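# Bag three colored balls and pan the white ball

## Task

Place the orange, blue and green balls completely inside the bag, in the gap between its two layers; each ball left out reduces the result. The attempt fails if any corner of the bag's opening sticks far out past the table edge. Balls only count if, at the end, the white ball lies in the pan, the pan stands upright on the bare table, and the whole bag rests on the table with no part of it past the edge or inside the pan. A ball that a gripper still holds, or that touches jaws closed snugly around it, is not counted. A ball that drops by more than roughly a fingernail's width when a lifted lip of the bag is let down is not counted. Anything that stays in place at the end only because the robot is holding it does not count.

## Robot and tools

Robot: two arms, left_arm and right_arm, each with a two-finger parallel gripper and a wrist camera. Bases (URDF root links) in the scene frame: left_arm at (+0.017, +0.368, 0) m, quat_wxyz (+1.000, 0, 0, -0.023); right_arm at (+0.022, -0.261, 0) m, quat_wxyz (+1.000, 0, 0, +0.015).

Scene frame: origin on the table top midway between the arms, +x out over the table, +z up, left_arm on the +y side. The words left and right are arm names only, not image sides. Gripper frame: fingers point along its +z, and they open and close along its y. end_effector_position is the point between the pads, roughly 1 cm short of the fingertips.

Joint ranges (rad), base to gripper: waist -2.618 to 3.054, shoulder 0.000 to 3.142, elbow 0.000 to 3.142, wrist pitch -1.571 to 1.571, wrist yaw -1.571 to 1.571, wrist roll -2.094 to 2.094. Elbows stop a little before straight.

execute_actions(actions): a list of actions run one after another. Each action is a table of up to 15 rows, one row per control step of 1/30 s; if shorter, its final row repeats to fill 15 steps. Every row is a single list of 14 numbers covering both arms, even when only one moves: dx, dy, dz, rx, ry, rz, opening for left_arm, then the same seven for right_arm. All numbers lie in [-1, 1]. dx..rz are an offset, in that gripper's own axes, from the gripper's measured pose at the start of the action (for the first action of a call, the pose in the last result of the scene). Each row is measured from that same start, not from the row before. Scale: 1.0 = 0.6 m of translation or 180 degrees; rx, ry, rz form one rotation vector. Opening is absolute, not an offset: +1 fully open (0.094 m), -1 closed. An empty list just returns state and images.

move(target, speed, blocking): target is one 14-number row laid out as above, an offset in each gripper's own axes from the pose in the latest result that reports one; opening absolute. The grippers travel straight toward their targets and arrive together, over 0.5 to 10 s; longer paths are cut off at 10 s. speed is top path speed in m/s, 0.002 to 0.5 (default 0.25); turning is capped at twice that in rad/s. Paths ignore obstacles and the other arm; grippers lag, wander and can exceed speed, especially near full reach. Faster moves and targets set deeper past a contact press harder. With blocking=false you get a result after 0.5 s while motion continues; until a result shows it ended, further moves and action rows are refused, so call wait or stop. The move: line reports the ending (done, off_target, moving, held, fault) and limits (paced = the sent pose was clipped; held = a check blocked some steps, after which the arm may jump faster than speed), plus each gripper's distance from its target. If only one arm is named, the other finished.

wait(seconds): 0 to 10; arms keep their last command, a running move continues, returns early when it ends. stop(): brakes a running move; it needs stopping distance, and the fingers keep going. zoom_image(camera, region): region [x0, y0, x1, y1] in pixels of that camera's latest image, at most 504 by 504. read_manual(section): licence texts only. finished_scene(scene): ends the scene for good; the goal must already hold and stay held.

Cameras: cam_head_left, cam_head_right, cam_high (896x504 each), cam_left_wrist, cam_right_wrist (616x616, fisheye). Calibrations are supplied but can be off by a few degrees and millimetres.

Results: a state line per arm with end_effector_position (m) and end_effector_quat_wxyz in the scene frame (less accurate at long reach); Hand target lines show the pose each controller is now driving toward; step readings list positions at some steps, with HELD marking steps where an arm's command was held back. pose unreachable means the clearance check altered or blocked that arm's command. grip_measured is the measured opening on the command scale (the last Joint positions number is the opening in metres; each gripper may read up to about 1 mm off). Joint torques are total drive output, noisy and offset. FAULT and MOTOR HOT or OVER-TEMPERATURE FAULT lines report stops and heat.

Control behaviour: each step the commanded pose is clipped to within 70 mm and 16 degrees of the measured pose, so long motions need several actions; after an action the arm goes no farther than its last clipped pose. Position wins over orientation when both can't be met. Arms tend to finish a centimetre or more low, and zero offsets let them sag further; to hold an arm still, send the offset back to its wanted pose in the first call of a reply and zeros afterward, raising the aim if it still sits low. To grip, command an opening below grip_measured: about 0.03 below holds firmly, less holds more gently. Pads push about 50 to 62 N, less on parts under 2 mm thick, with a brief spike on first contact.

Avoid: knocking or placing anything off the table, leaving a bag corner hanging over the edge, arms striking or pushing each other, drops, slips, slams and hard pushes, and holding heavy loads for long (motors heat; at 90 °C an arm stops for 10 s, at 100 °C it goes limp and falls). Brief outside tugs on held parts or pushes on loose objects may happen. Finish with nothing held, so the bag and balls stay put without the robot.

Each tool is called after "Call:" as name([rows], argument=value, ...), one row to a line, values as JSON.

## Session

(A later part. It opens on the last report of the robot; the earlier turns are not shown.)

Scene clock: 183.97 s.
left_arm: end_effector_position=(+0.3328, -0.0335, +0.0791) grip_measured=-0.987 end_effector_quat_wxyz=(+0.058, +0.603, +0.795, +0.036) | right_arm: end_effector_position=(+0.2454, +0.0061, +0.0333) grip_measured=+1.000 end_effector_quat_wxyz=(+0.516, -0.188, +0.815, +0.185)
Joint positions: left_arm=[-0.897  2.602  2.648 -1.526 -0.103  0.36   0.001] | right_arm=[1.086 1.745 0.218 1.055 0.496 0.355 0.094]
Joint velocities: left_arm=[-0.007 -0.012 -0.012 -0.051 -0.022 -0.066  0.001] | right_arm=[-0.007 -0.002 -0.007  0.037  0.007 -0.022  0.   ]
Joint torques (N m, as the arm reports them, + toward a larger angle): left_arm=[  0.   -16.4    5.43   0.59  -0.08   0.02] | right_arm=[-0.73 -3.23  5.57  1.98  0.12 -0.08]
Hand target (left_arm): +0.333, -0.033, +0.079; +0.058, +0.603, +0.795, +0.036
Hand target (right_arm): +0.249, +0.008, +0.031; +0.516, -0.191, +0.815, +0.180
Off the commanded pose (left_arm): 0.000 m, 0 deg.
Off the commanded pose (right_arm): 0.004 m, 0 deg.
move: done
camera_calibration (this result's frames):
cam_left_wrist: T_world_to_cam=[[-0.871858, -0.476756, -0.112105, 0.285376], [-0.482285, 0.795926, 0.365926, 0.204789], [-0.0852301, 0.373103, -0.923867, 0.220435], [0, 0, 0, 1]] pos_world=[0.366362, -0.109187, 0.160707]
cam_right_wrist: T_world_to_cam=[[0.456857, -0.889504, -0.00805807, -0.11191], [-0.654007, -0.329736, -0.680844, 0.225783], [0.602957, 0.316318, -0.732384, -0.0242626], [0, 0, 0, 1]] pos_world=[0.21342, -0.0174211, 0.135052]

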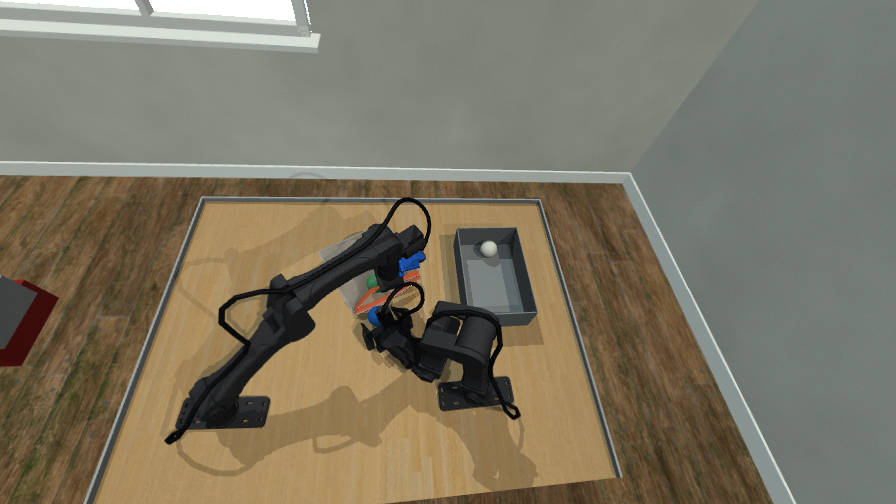

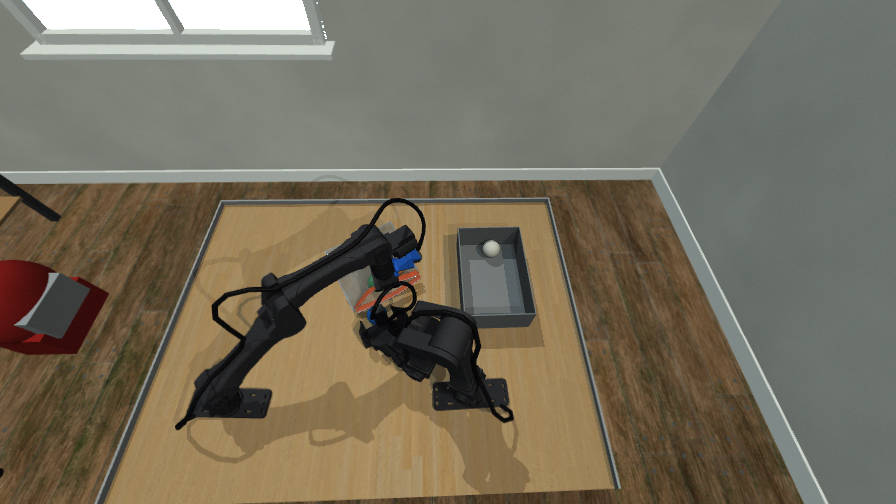

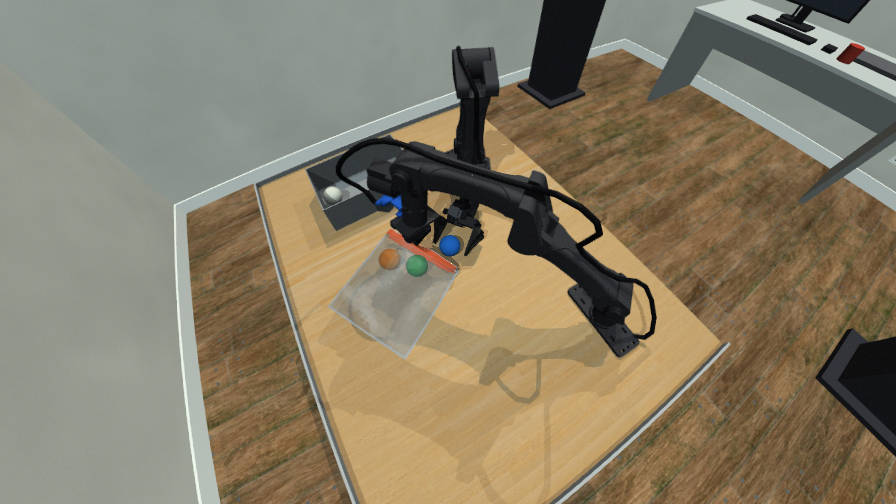

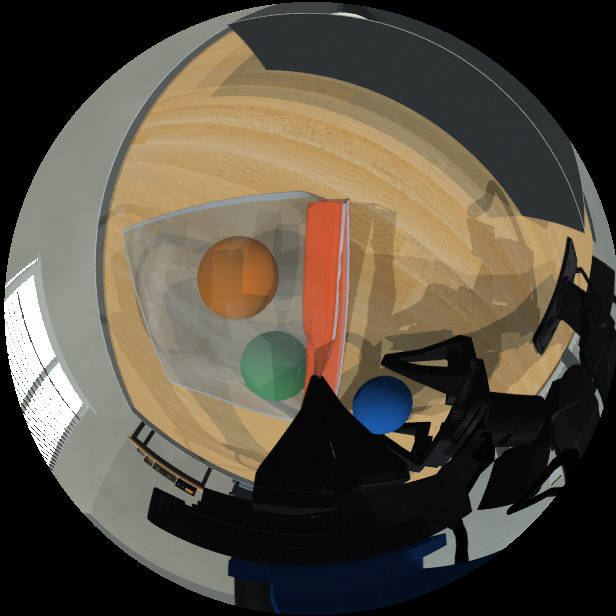

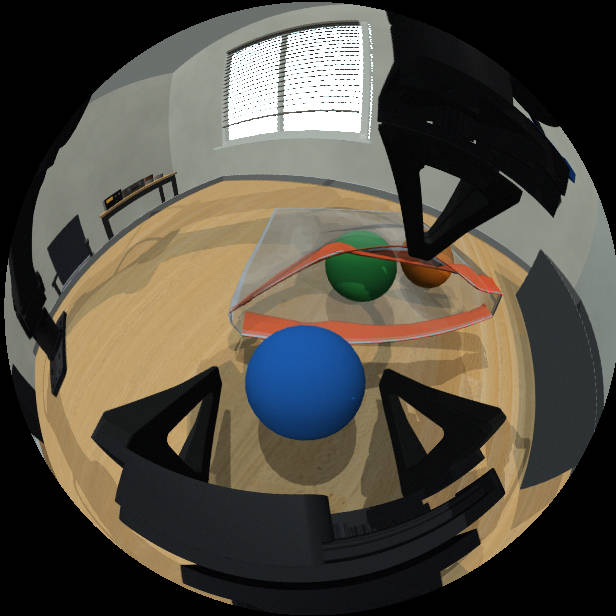

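Call:
move(target=[0,0,0,0,0,0,-1,-0.015,0,0.04,0,0,0,1], speed=0.08)

Call:
move(target=[0,0,0,0,0,0,-1,0,0,0,0,0,0,-0.13])

Scene clock: 187.93 s.
left_arm: end_effector_position=(+0.3328, -0.0335, +0.0791) grip_measured=-0.987 end_effector_quat_wxyz=(+0.058, +0.603, +0.795, +0.036) | right_arm: end_effector_position=(+0.2639, +0.0177, +0.0362) grip_measured=+1.000 end_effector_quat_wxyz=(+0.518, -0.184, +0.813, +0.191)
Joint positions: left_arm=[-0.897  2.602  2.648 -1.526 -0.103  0.36   0.001] | right_arm=[1.031 1.788 0.284 1.058 0.445 0.335 0.094]
Joint velocities: left_arm=[-0.007  0.007  0.002  0.037 -0.037  0.007  0.001] | right_arm=[ 0.022 -0.027 -0.007 -0.022  0.022 -0.037  0.   ]
Joint torques (N m, as the arm reports them, + toward a larger angle): left_arm=[  0.   -16.45   5.44   0.58  -0.07   0.01] | right_arm=[-0.67 -3.86  5.79  1.93  0.1  -0.08]
Hand target (left_arm): +0.333, -0.033, +0.079; +0.058, +0.603, +0.795, +0.036
Hand target (right_arm): +0.267, +0.019, +0.032; +0.516, -0.188, +0.815, +0.184
Off the commanded pose (left_arm): 0.000 m, 0 deg.
Off the commanded pose (right_arm): 0.006 m, 1 deg.
move: done
camera_calibration (this result's frames):
cam_left_wrist: T_world_to_cam=[[-0.871858, -0.476756, -0.112105, 0.285376], [-0.482285, 0.795926, 0.365926, 0.204789], [-0.0852301, 0.373103, -0.923867, 0.220435], [0, 0, 0, 1]] pos_world=[0.366362, -0.109187, 0.160707]
cam_right_wrist: T_world_to_cam=[[0.456329, -0.889524, -0.0225901, -0.109406], [-0.652915, -0.317483, -0.687682, 0.24341], [0.604538, 0.328559, -0.725661, -0.0378428], [0, 0, 0, 1]] pos_world=[0.231729, -0.00760712, 0.137456]

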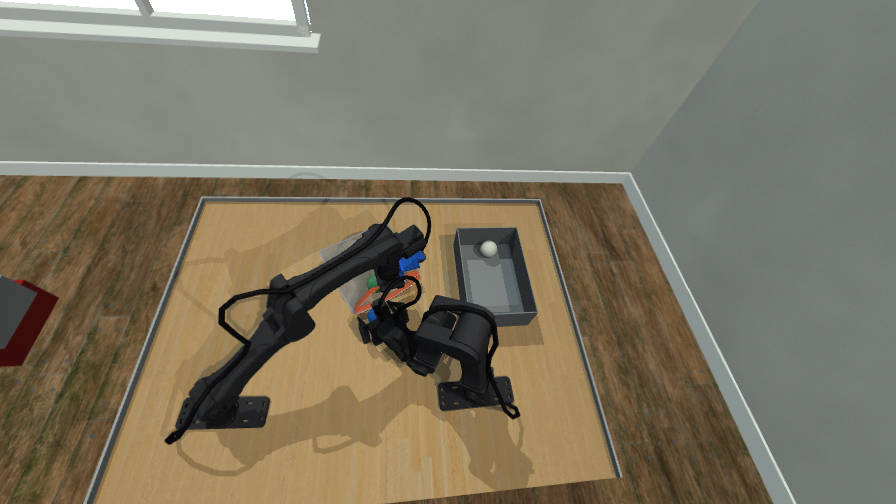

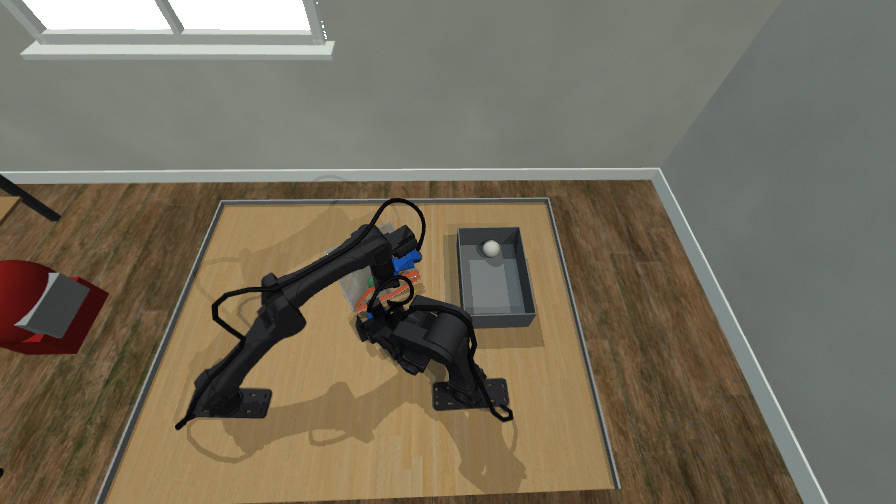

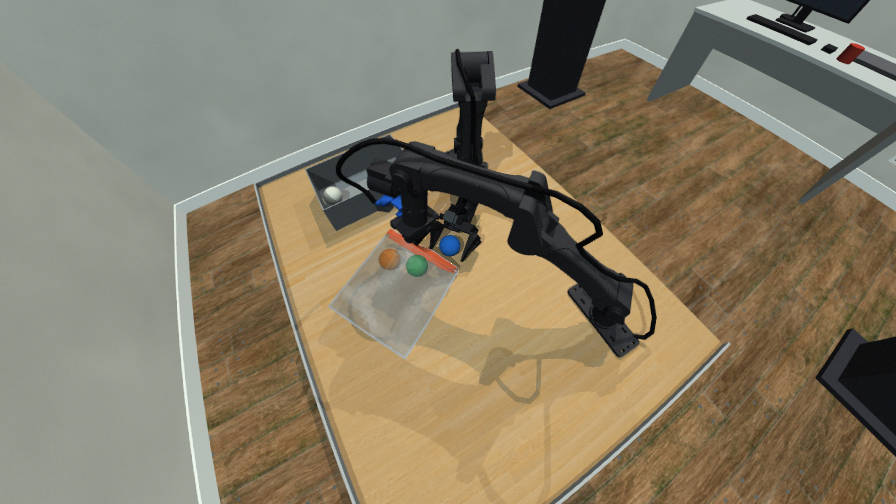

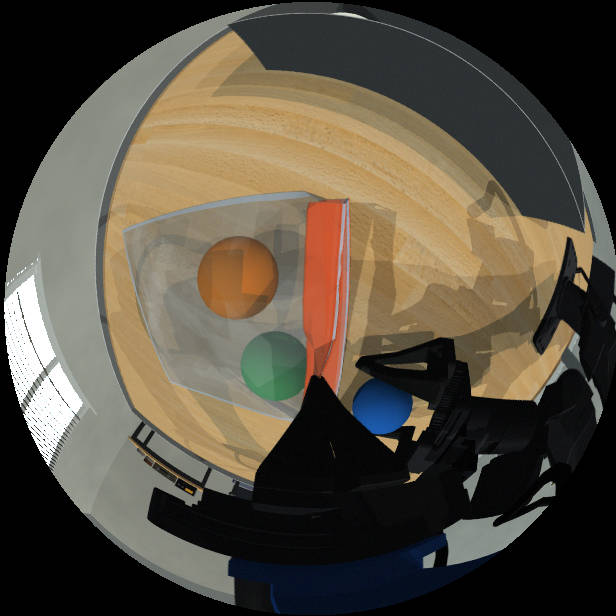

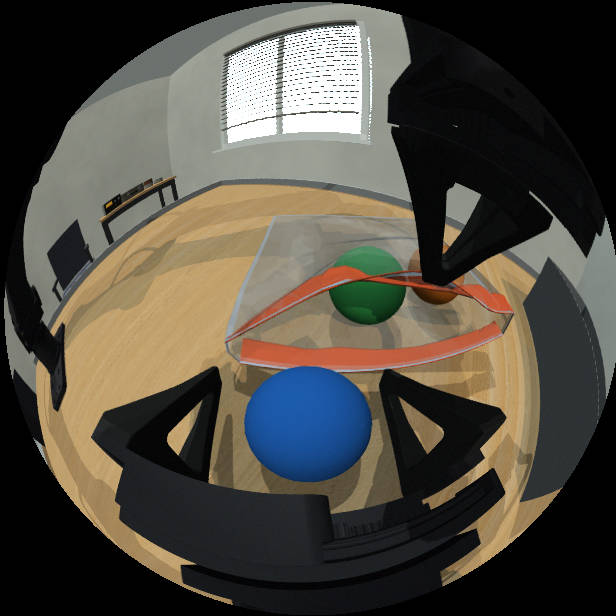

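Scene clock: 188.43 s.
left_arm: end_effector_position=(+0.3328, -0.0335, +0.0791) grip_measured=-0.987 end_effector_quat_wxyz=(+0.058, +0.603, +0.795, +0.036) | right_arm: end_effector_position=(+0.2639, +0.0177, +0.0362) grip_measured=-0.112 end_effector_quat_wxyz=(+0.518, -0.184, +0.813, +0.192)
Joint positions: left_arm=[-0.897  2.602  2.648 -1.526 -0.103  0.36   0.001] | right_arm=[1.031 1.788 0.284 1.058 0.444 0.335 0.042]
Joint velocities: left_arm=[-0.017  0.002  0.002  0.007 -0.022  0.022  0.   ] | right_arm=[ 0.002  0.017  0.007 -0.081  0.037 -0.051 -0.   ]
Joint torques (N m, as the arm reports them, + toward a larger angle): left_arm=[ -0.02 -16.58   5.37   0.6   -0.07   0.  ] | right_arm=[ 0.04 -5.66  4.16  1.99  0.11  0.01]
Hand target (left_arm): +0.333, -0.033, +0.079; +0.058, +0.603, +0.795, +0.036
Hand target (right_arm): +0.264, +0.018, +0.036; +0.518, -0.184, +0.813, +0.191
Off the commanded pose (left_arm): 0.000 m, 0 deg.
Off the commanded pose (right_arm): 0.000 m, 0 deg.
move: done
camera_calibration (this result's frames):
cam_left_wrist: T_world_to_cam=[[-0.871858, -0.476756, -0.112105, 0.285376], [-0.482285, 0.795926, 0.365926, 0.204789], [-0.0852301, 0.373103, -0.923867, 0.220435], [0, 0, 0, 1]] pos_world=[0.366362, -0.109187, 0.160707]
cam_right_wrist: T_world_to_cam=[[0.456632, -0.889365, -0.0227271, -0.109418], [-0.652904, -0.317653, -0.687614, 0.243389], [0.60432, 0.328825, -0.725721, -0.0377899], [0, 0, 0, 1]] pos_world=[0.231711, -0.00757337, 0.137446]

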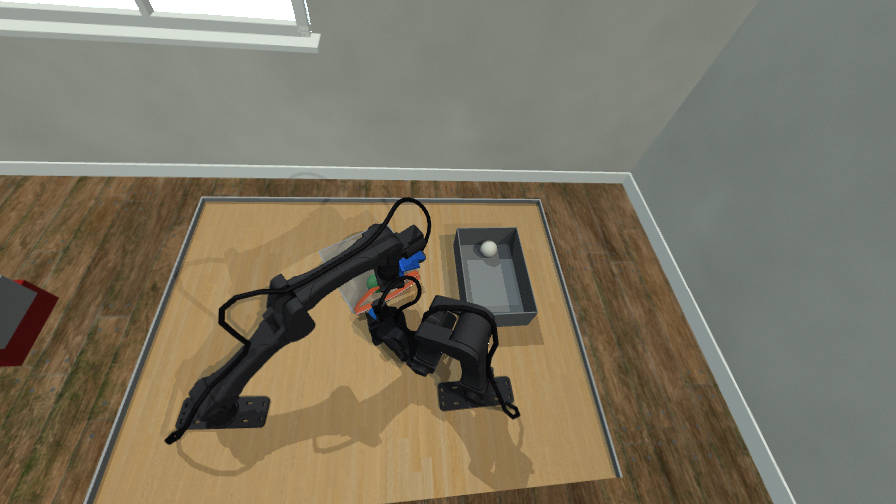

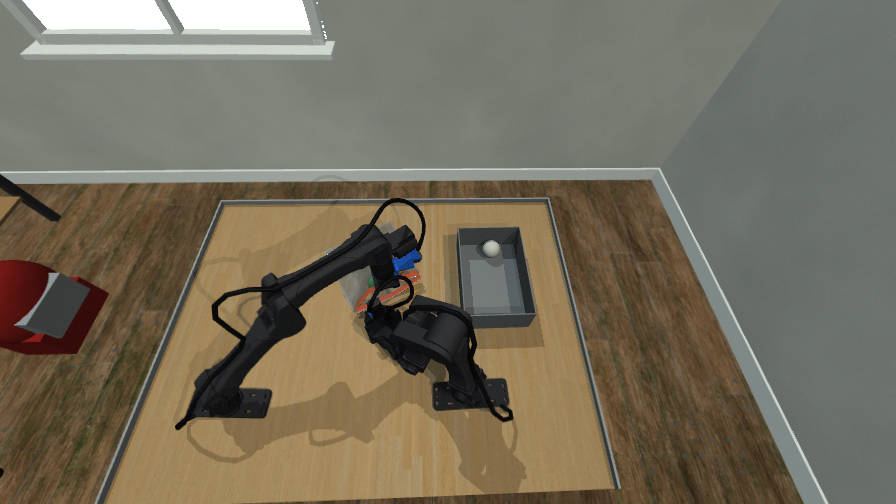

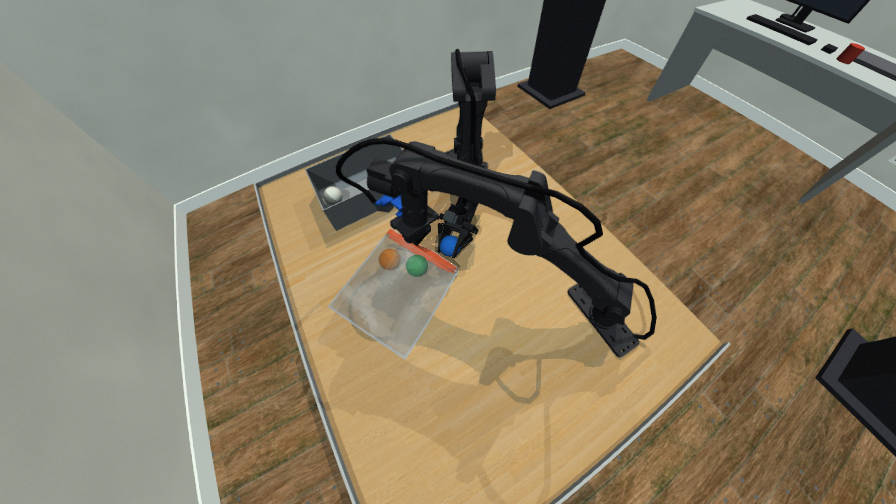

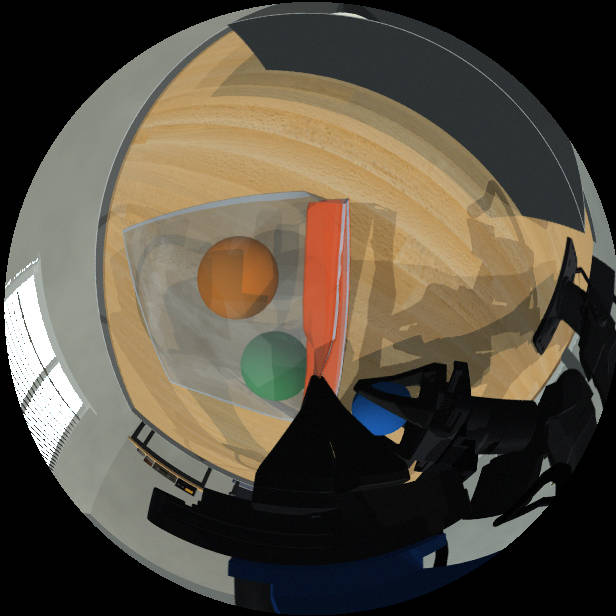

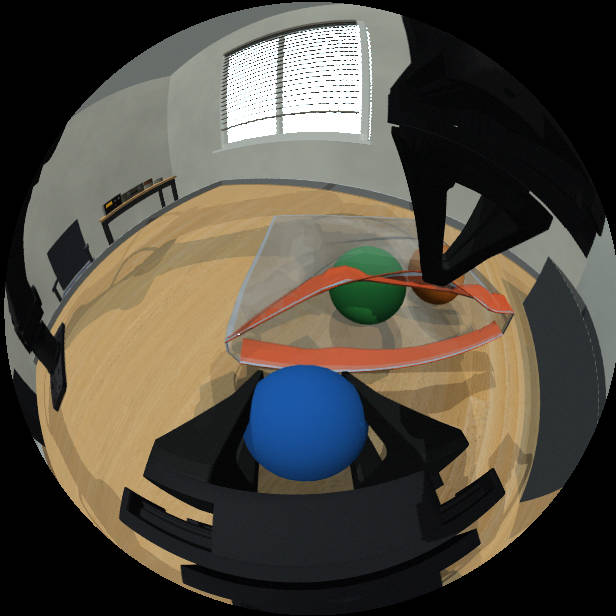

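Call:
move(target=[0,0,0,0,0,0,-1,-0.028,0,-0.005,0,0,0,-0.15], speed=0.08)

Call:
move(target=[0,0,0,0,0,0,-1,0,-0.115,0,0,0,0,-0.15], speed=0.08)

Scene clock: 189.80 s.
left_arm: end_effector_position=(+0.3328, -0.0335, +0.0791) grip_measured=-0.987 end_effector_quat_wxyz=(+0.058, +0.603, +0.795, +0.036) | right_arm: end_effector_position=(+0.2632, +0.0146, +0.0444) grip_measured=-0.129 end_effector_quat_wxyz=(+0.513, -0.186, +0.816, +0.190)
Joint positions: left_arm=[-0.897  2.602  2.648 -1.526 -0.103  0.36   0.001] | right_arm=[1.023 1.703 0.284 0.96  0.433 0.335 0.041]
Joint velocities: left_arm=[-0.017 -0.012 -0.002 -0.051  0.022  0.022 -0.   ] | right_arm=[-0.002  0.002  0.007  0.007 -0.007 -0.125 -0.001]
Joint torques (N m, as the arm reports them, + toward a larger angle): left_arm=[ -0.06 -16.48   5.44   0.59  -0.09   0.01] | right_arm=[-0.67 -7.16  6.76  1.78  0.1  -0.06]
Hand target (left_arm): +0.333, -0.033, +0.079; +0.058, +0.603, +0.795, +0.036
Hand target (right_arm): +0.268, +0.018, +0.053; +0.519, -0.183, +0.813, +0.191
Off the commanded pose (left_arm): 0.000 m, 0 deg.
Off the commanded pose (right_arm): 0.010 m, 1 deg.
move: done
camera_calibration (this result's frames):
cam_left_wrist: T_world_to_cam=[[-0.871858, -0.476756, -0.112105, 0.285376], [-0.482285, 0.795926, 0.365926, 0.204789], [-0.0852301, 0.373103, -0.923867, 0.220435], [0, 0, 0, 1]] pos_world=[0.366362, -0.109187, 0.160707]
cam_right_wrist: T_world_to_cam=[[0.458771, -0.888335, -0.0197758, -0.112384], [-0.659371, -0.325438, -0.677732, 0.24893], [0.595617, 0.323963, -0.735043, -0.0276249], [0, 0, 0, 1]] pos_world=[0.23215, -0.00987367, 0.14618]

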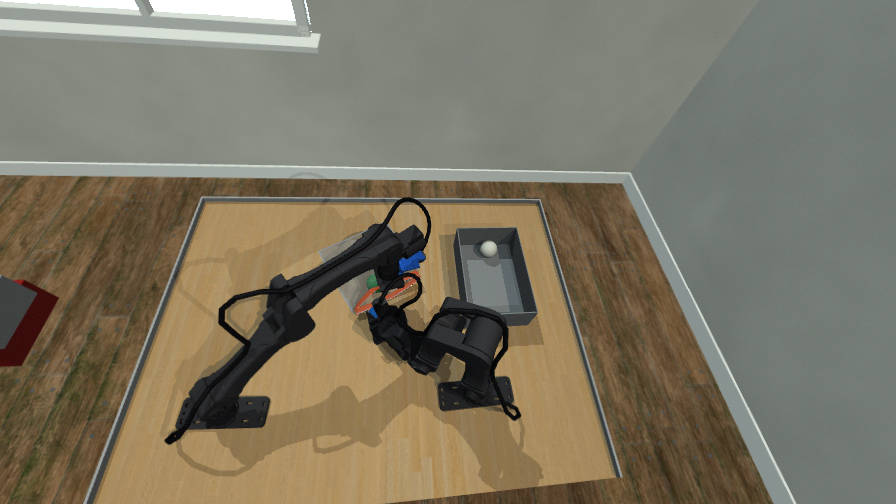

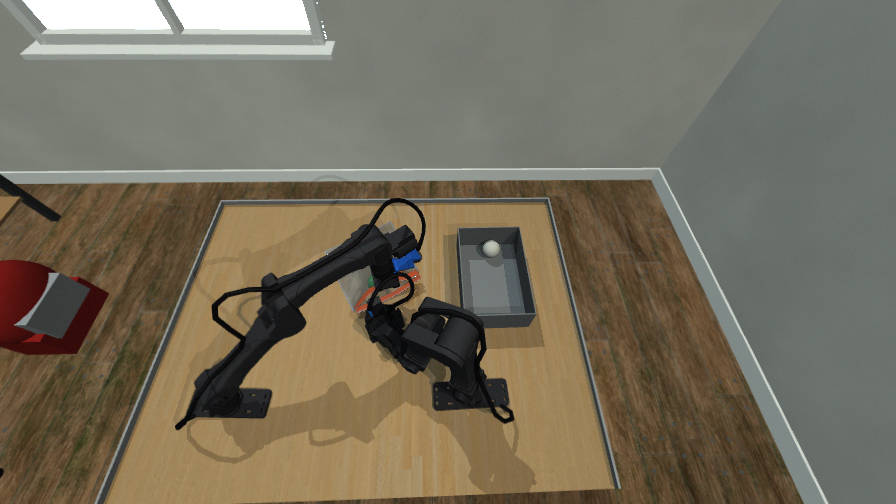

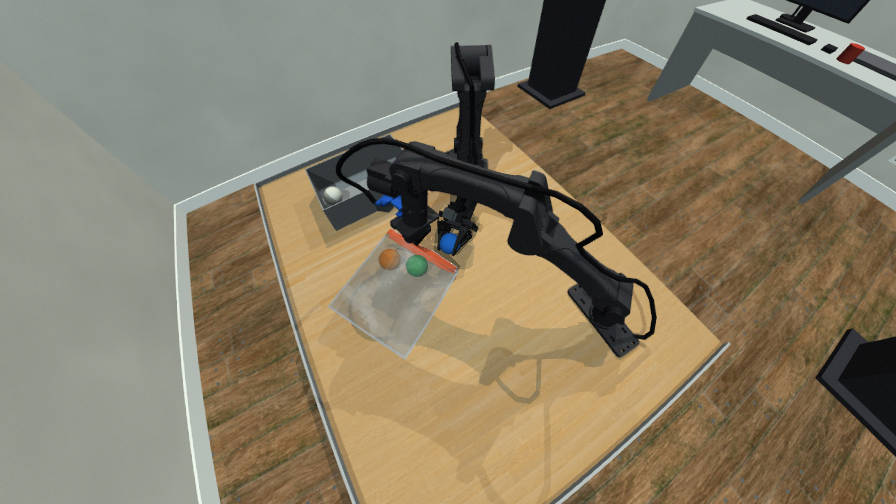

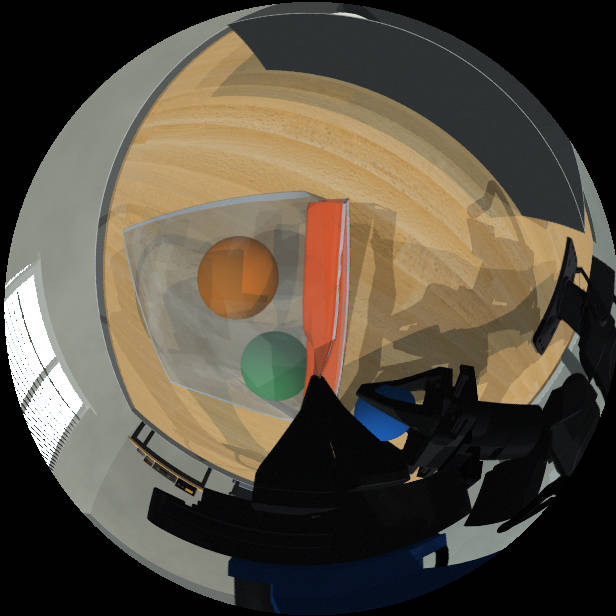

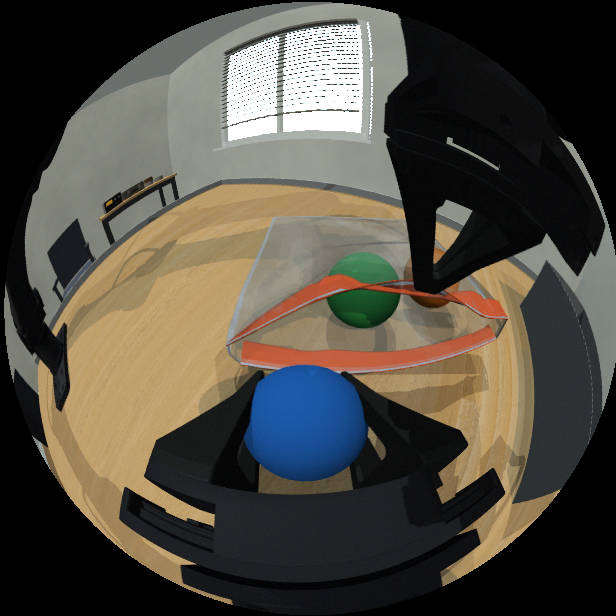

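Scene clock: 191.07 s.
left_arm: end_effector_position=(+0.3393, -0.0410, +0.0802) grip_measured=-0.987 end_effector_quat_wxyz=(+0.078, +0.596, +0.798, +0.031) | right_arm: end_effector_position=(+0.2951, -0.0356, +0.0375) grip_measured=-0.129 end_effector_quat_wxyz=(+0.509, -0.208, +0.813, +0.193)
Joint positions: left_arm=[-0.896  2.602  2.648 -1.485 -0.105  0.349  0.001] | right_arm=[0.719 1.703 0.189 1.09  0.124 0.168 0.041]
Joint velocities: left_arm=[ 0.012 -0.007  0.002 -0.022  0.007 -0.037 -0.002] | right_arm=[-0.012  0.017 -0.002 -0.066 -0.051  0.007 -0.   ]
Joint torques (N m, as the arm reports them, + toward a larger angle): left_arm=[  0.01 -16.63   5.4    0.21  -0.05   0.12] | right_arm=[-1.62 -4.14  2.93  2.25  0.23  0.15]
Hand target (left_arm): +0.333, -0.034, +0.079; +0.059, +0.603, +0.795, +0.036
Hand target (right_arm): +0.300, -0.045, +0.037; +0.514, -0.188, +0.816, +0.187
Off the commanded pose (left_arm): 0.010 m, 2 deg.
Off the commanded pose (right_arm): 0.009 m, 3 deg.
move: off_target (right_arm)
camera_calibration (this result's frames):
cam_left_wrist: T_world_to_cam=[[-0.862794, -0.49159, -0.118006, 0.284347], [-0.501199, 0.801156, 0.32703, 0.223269], [-0.0662235, 0.341304, -0.937617, 0.218219], [0, 0, 0, 1]] pos_world=[0.371686, -0.11357, 0.165145]
cam_right_wrist: T_world_to_cam=[[0.496153, -0.868229, -0.00321978, -0.182691], [-0.642066, -0.36441, -0.674505, 0.242358], [0.584451, 0.336725, -0.738264, -0.031508], [0, 0, 0, 1]] pos_world=[0.264667, -0.0596907, 0.139622]

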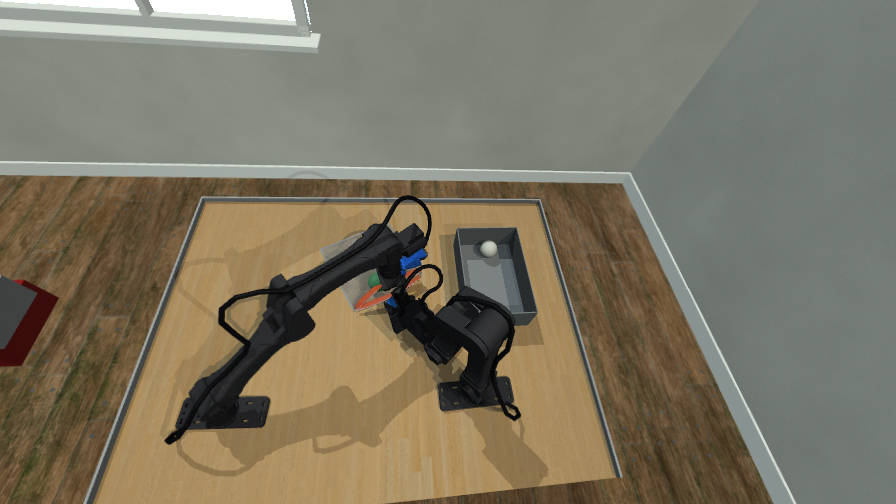

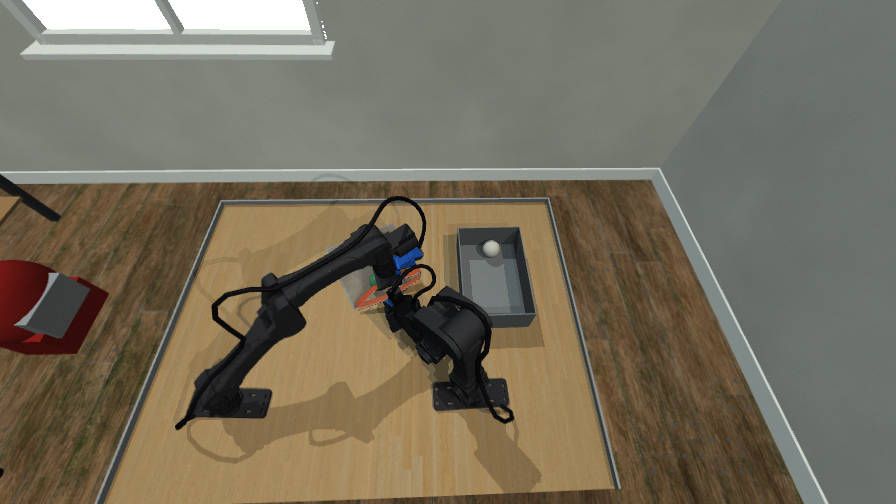

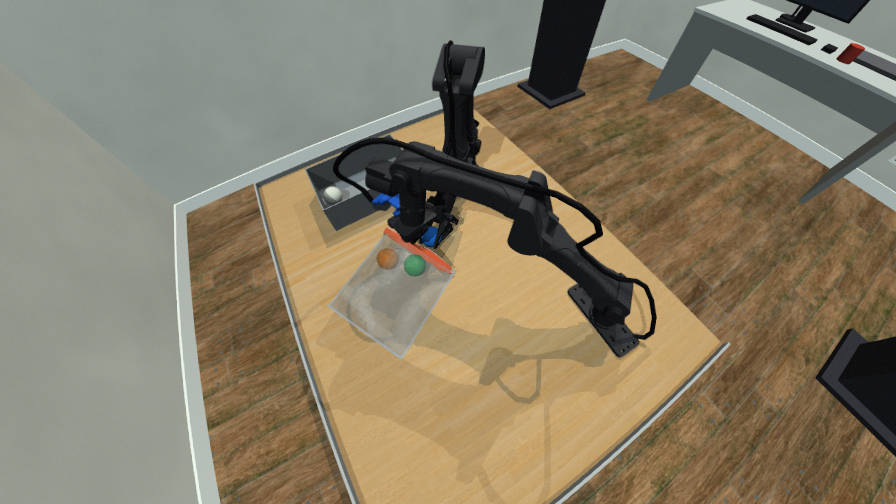

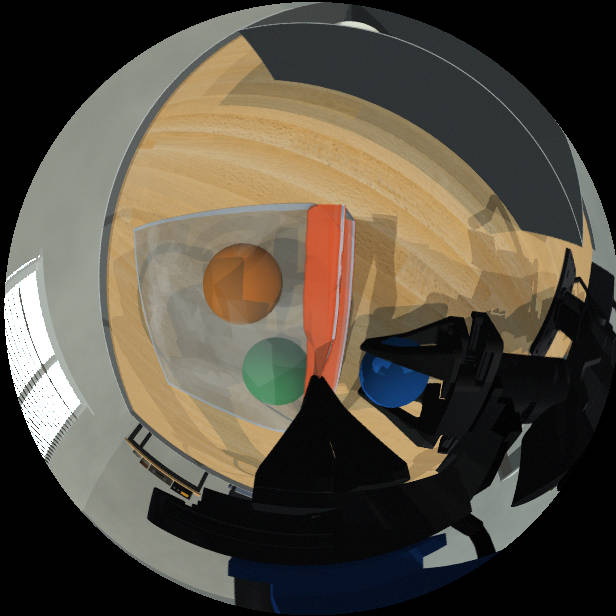

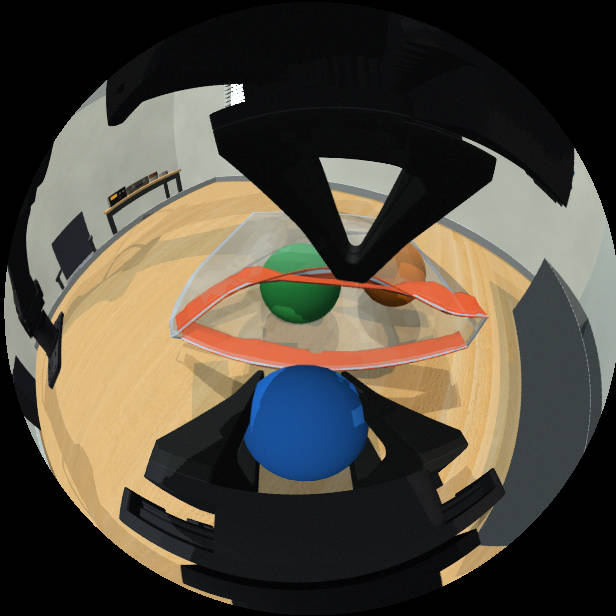

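Call:
move(target=[0,0,0,0,0,0,-1,-0.02,0.03,-0.04,0,0,0,-0.15], speed=0.08)

Call:
move(target=[0,0,0,0,0,0,-1,0,0,0,0,0,0.5,-0.15], speed=0.3)

Scene clock: 192.80 s.
left_arm: end_effector_position=(+0.3394, -0.0412, +0.0802) grip_measured=-0.987 end_effector_quat_wxyz=(+0.079, +0.596, +0.798, +0.031) | right_arm: end_effector_position=(+0.2758, -0.0295, +0.0612) grip_measured=-0.129 end_effector_quat_wxyz=(+0.513, -0.209, +0.810, +0.194)
Joint positions: left_arm=[-0.896  2.602  2.648 -1.484 -0.105  0.349  0.001] | right_arm=[0.814 1.482 0.177 0.885 0.211 0.202 0.041]
Joint velocities: left_arm=[ 0.002 -0.007 -0.007 -0.051  0.051  0.007 -0.   ] | right_arm=[ 0.007  0.017 -0.017 -0.007  0.051  0.037 -0.   ]
Joint torques (N m, as the arm reports them, + toward a larger angle): left_arm=[ -0.11 -16.49   5.54   0.66  -0.11   0.02] | right_arm=[ 0.84 -5.83  4.64  1.83  0.12  0.11]
Hand target (left_arm): +0.339, -0.041, +0.080; +0.078, +0.596, +0.798, +0.031
Hand target (right_arm): +0.272, -0.031, +0.061; +0.509, -0.207, +0.813, +0.195
Off the commanded pose (left_arm): 0.000 m, 0 deg.
Off the commanded pose (right_arm): 0.004 m, 1 deg.
move: done
camera_calibration (this result's frames):
cam_left_wrist: T_world_to_cam=[[-0.862741, -0.491663, -0.11809, 0.284356], [-0.501346, 0.801357, 0.32631, 0.223553], [-0.0658024, 0.340725, -0.937857, 0.218154], [0, 0, 0, 1]] pos_world=[0.371758, -0.113669, 0.165229]
cam_right_wrist: T_world_to_cam=[[0.498511, -0.866883, -0.000835319, -0.168496], [-0.634328, -0.36412, -0.681941, 0.246499], [0.590859, 0.340485, -0.731407, -0.00694342], [0, 0, 0, 1]] pos_world=[0.244461, -0.0539472, 0.162878]

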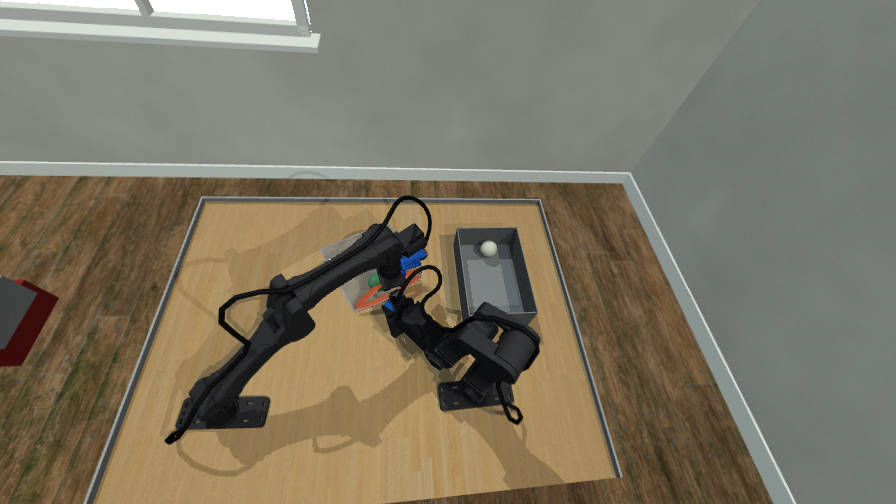

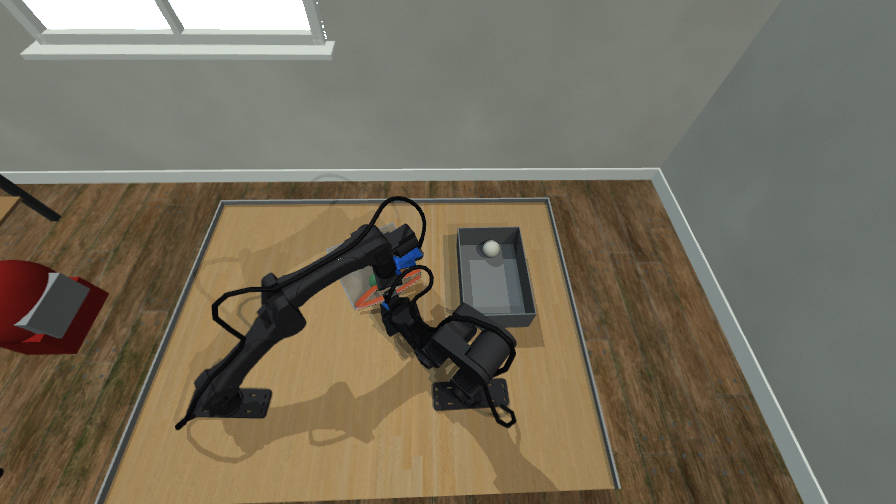

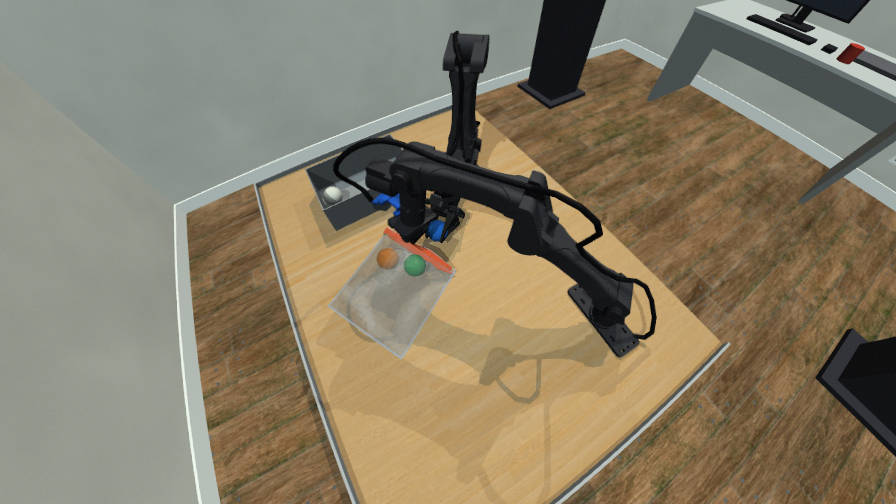

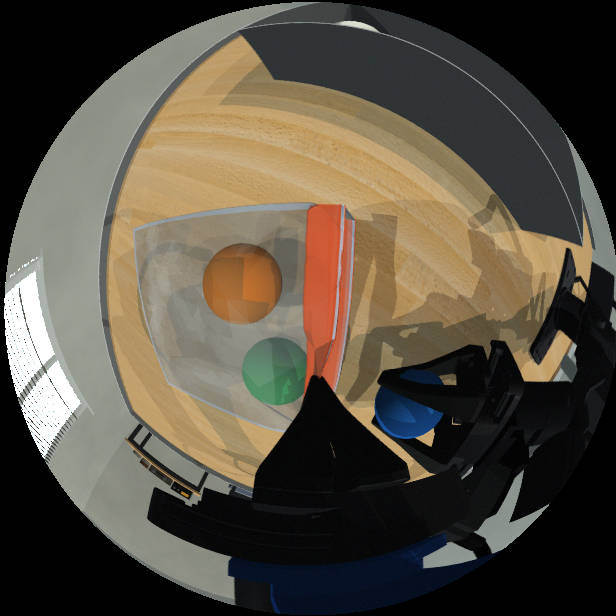

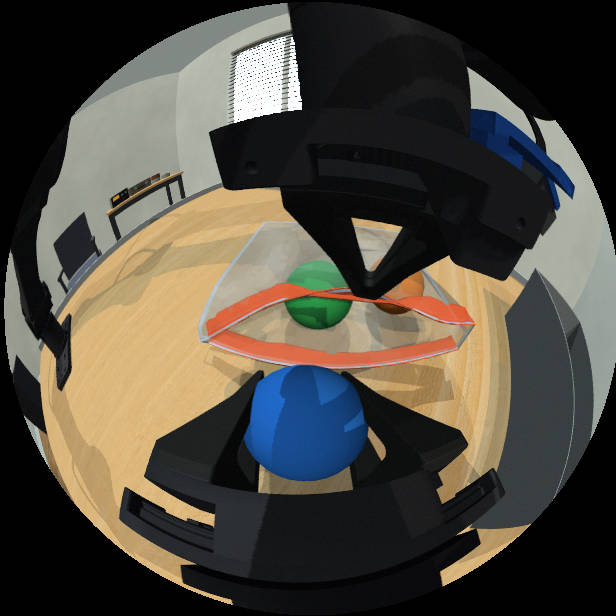

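Scene clock: 196.03 s.
left_arm: end_effector_position=(+0.3394, -0.0412, +0.0802) grip_measured=-0.987 end_effector_quat_wxyz=(+0.079, +0.596, +0.798, +0.031) | right_arm: end_effector_position=(+0.2756, -0.0292, +0.0611) grip_measured=-0.129 end_effector_quat_wxyz=(+0.227, +0.421, +0.722, +0.499)
Joint positions: left_arm=[-0.896  2.602  2.648 -1.484 -0.105  0.349  0.001] | right_arm=[0.814 1.482 0.177 0.885 0.209 1.765 0.041]
Joint velocities: left_arm=[ 0.007  0.007 -0.007 -0.051 -0.051  0.051  0.   ] | right_arm=[-0.017 -0.002  0.002 -0.095  0.022 -0.007 -0.   ]
Joint torques (N m, as the arm reports them, + toward a larger angle): left_arm=[ -0.01 -16.5    5.58   0.68  -0.07  -0.01] | right_arm=[ 0.01 -3.76  5.48  2.04  0.06  0.06]
Hand target (left_arm): +0.339, -0.041, +0.080; +0.079, +0.596, +0.798, +0.031
Hand target (right_arm): +0.276, -0.029, +0.061; +0.225, +0.425, +0.721, +0.500
Off the commanded pose (left_arm): 0.000 m, 0 deg.
Off the commanded pose (right_arm): 0.000 m, 0 deg.
move: done
camera_calibration (this result's frames):
cam_left_wrist: T_world_to_cam=[[-0.862741, -0.491663, -0.11809, 0.284356], [-0.501346, 0.801357, 0.32631, 0.223553], [-0.0658024, 0.340725, -0.937857, 0.218154], [0, 0, 0, 1]] pos_world=[0.371758, -0.113669, 0.165229]
cam_right_wrist: T_world_to_cam=[[-0.405276, -0.249689, -0.879435, 0.152654], [-0.805703, 0.552099, 0.214545, 0.265691], [0.431965, 0.795514, -0.424928, 0.0314352], [0, 0, 0, 1]] pos_world=[0.262356, -0.133579, 0.0906039]

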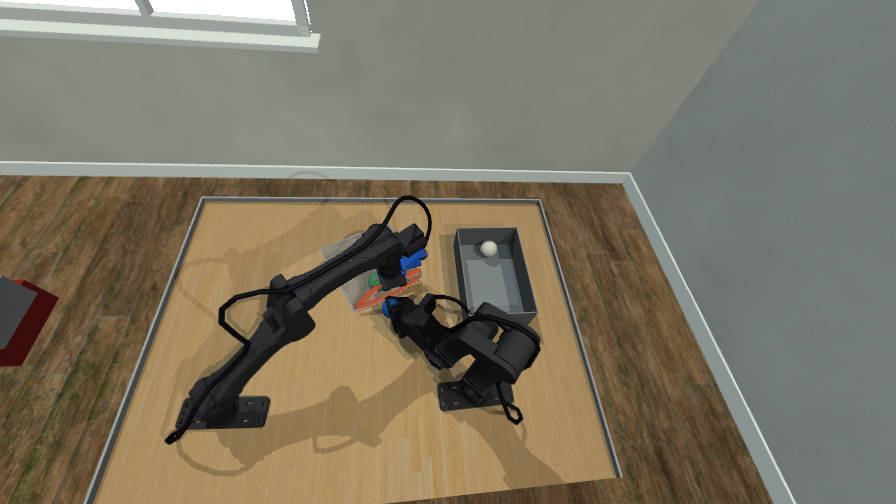

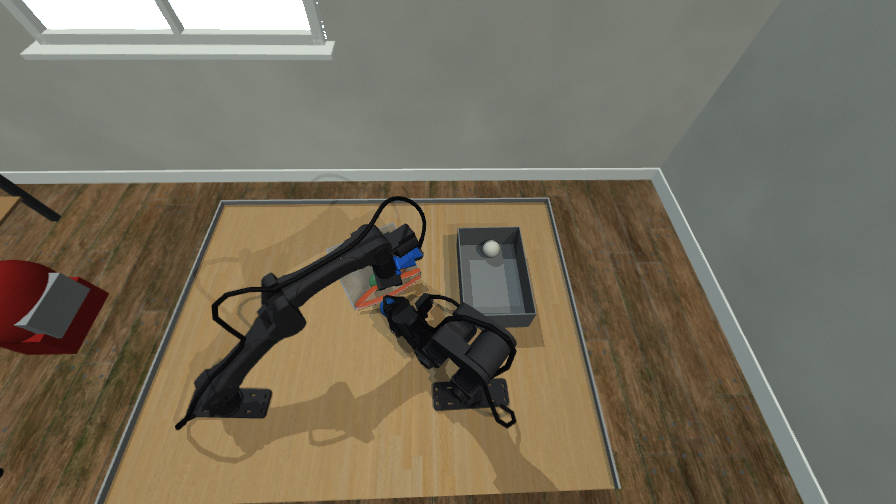

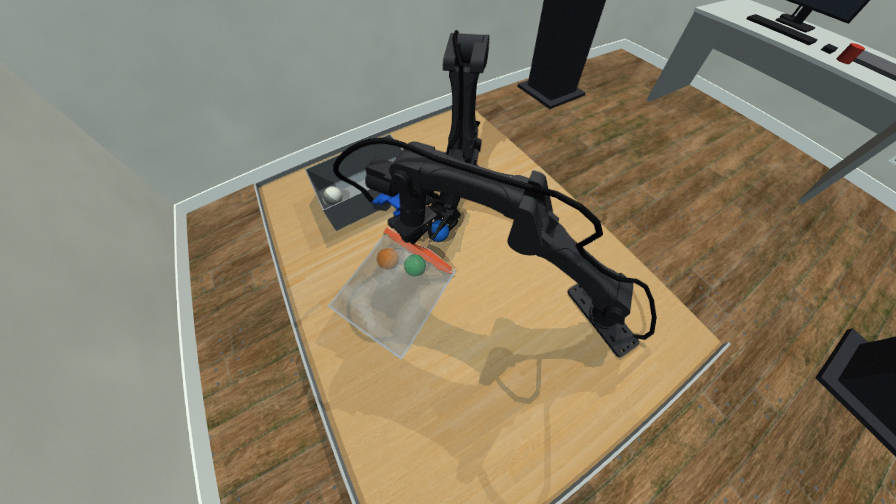

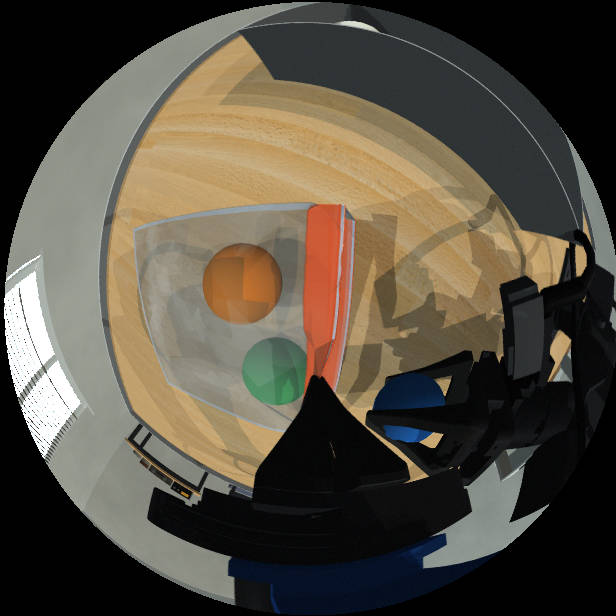

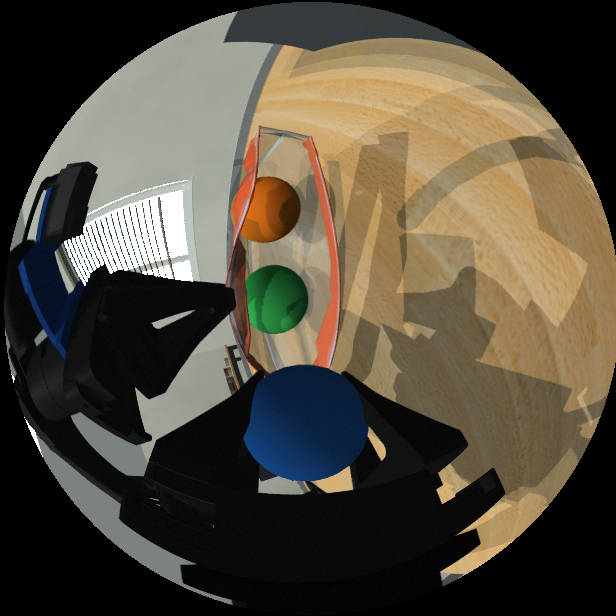

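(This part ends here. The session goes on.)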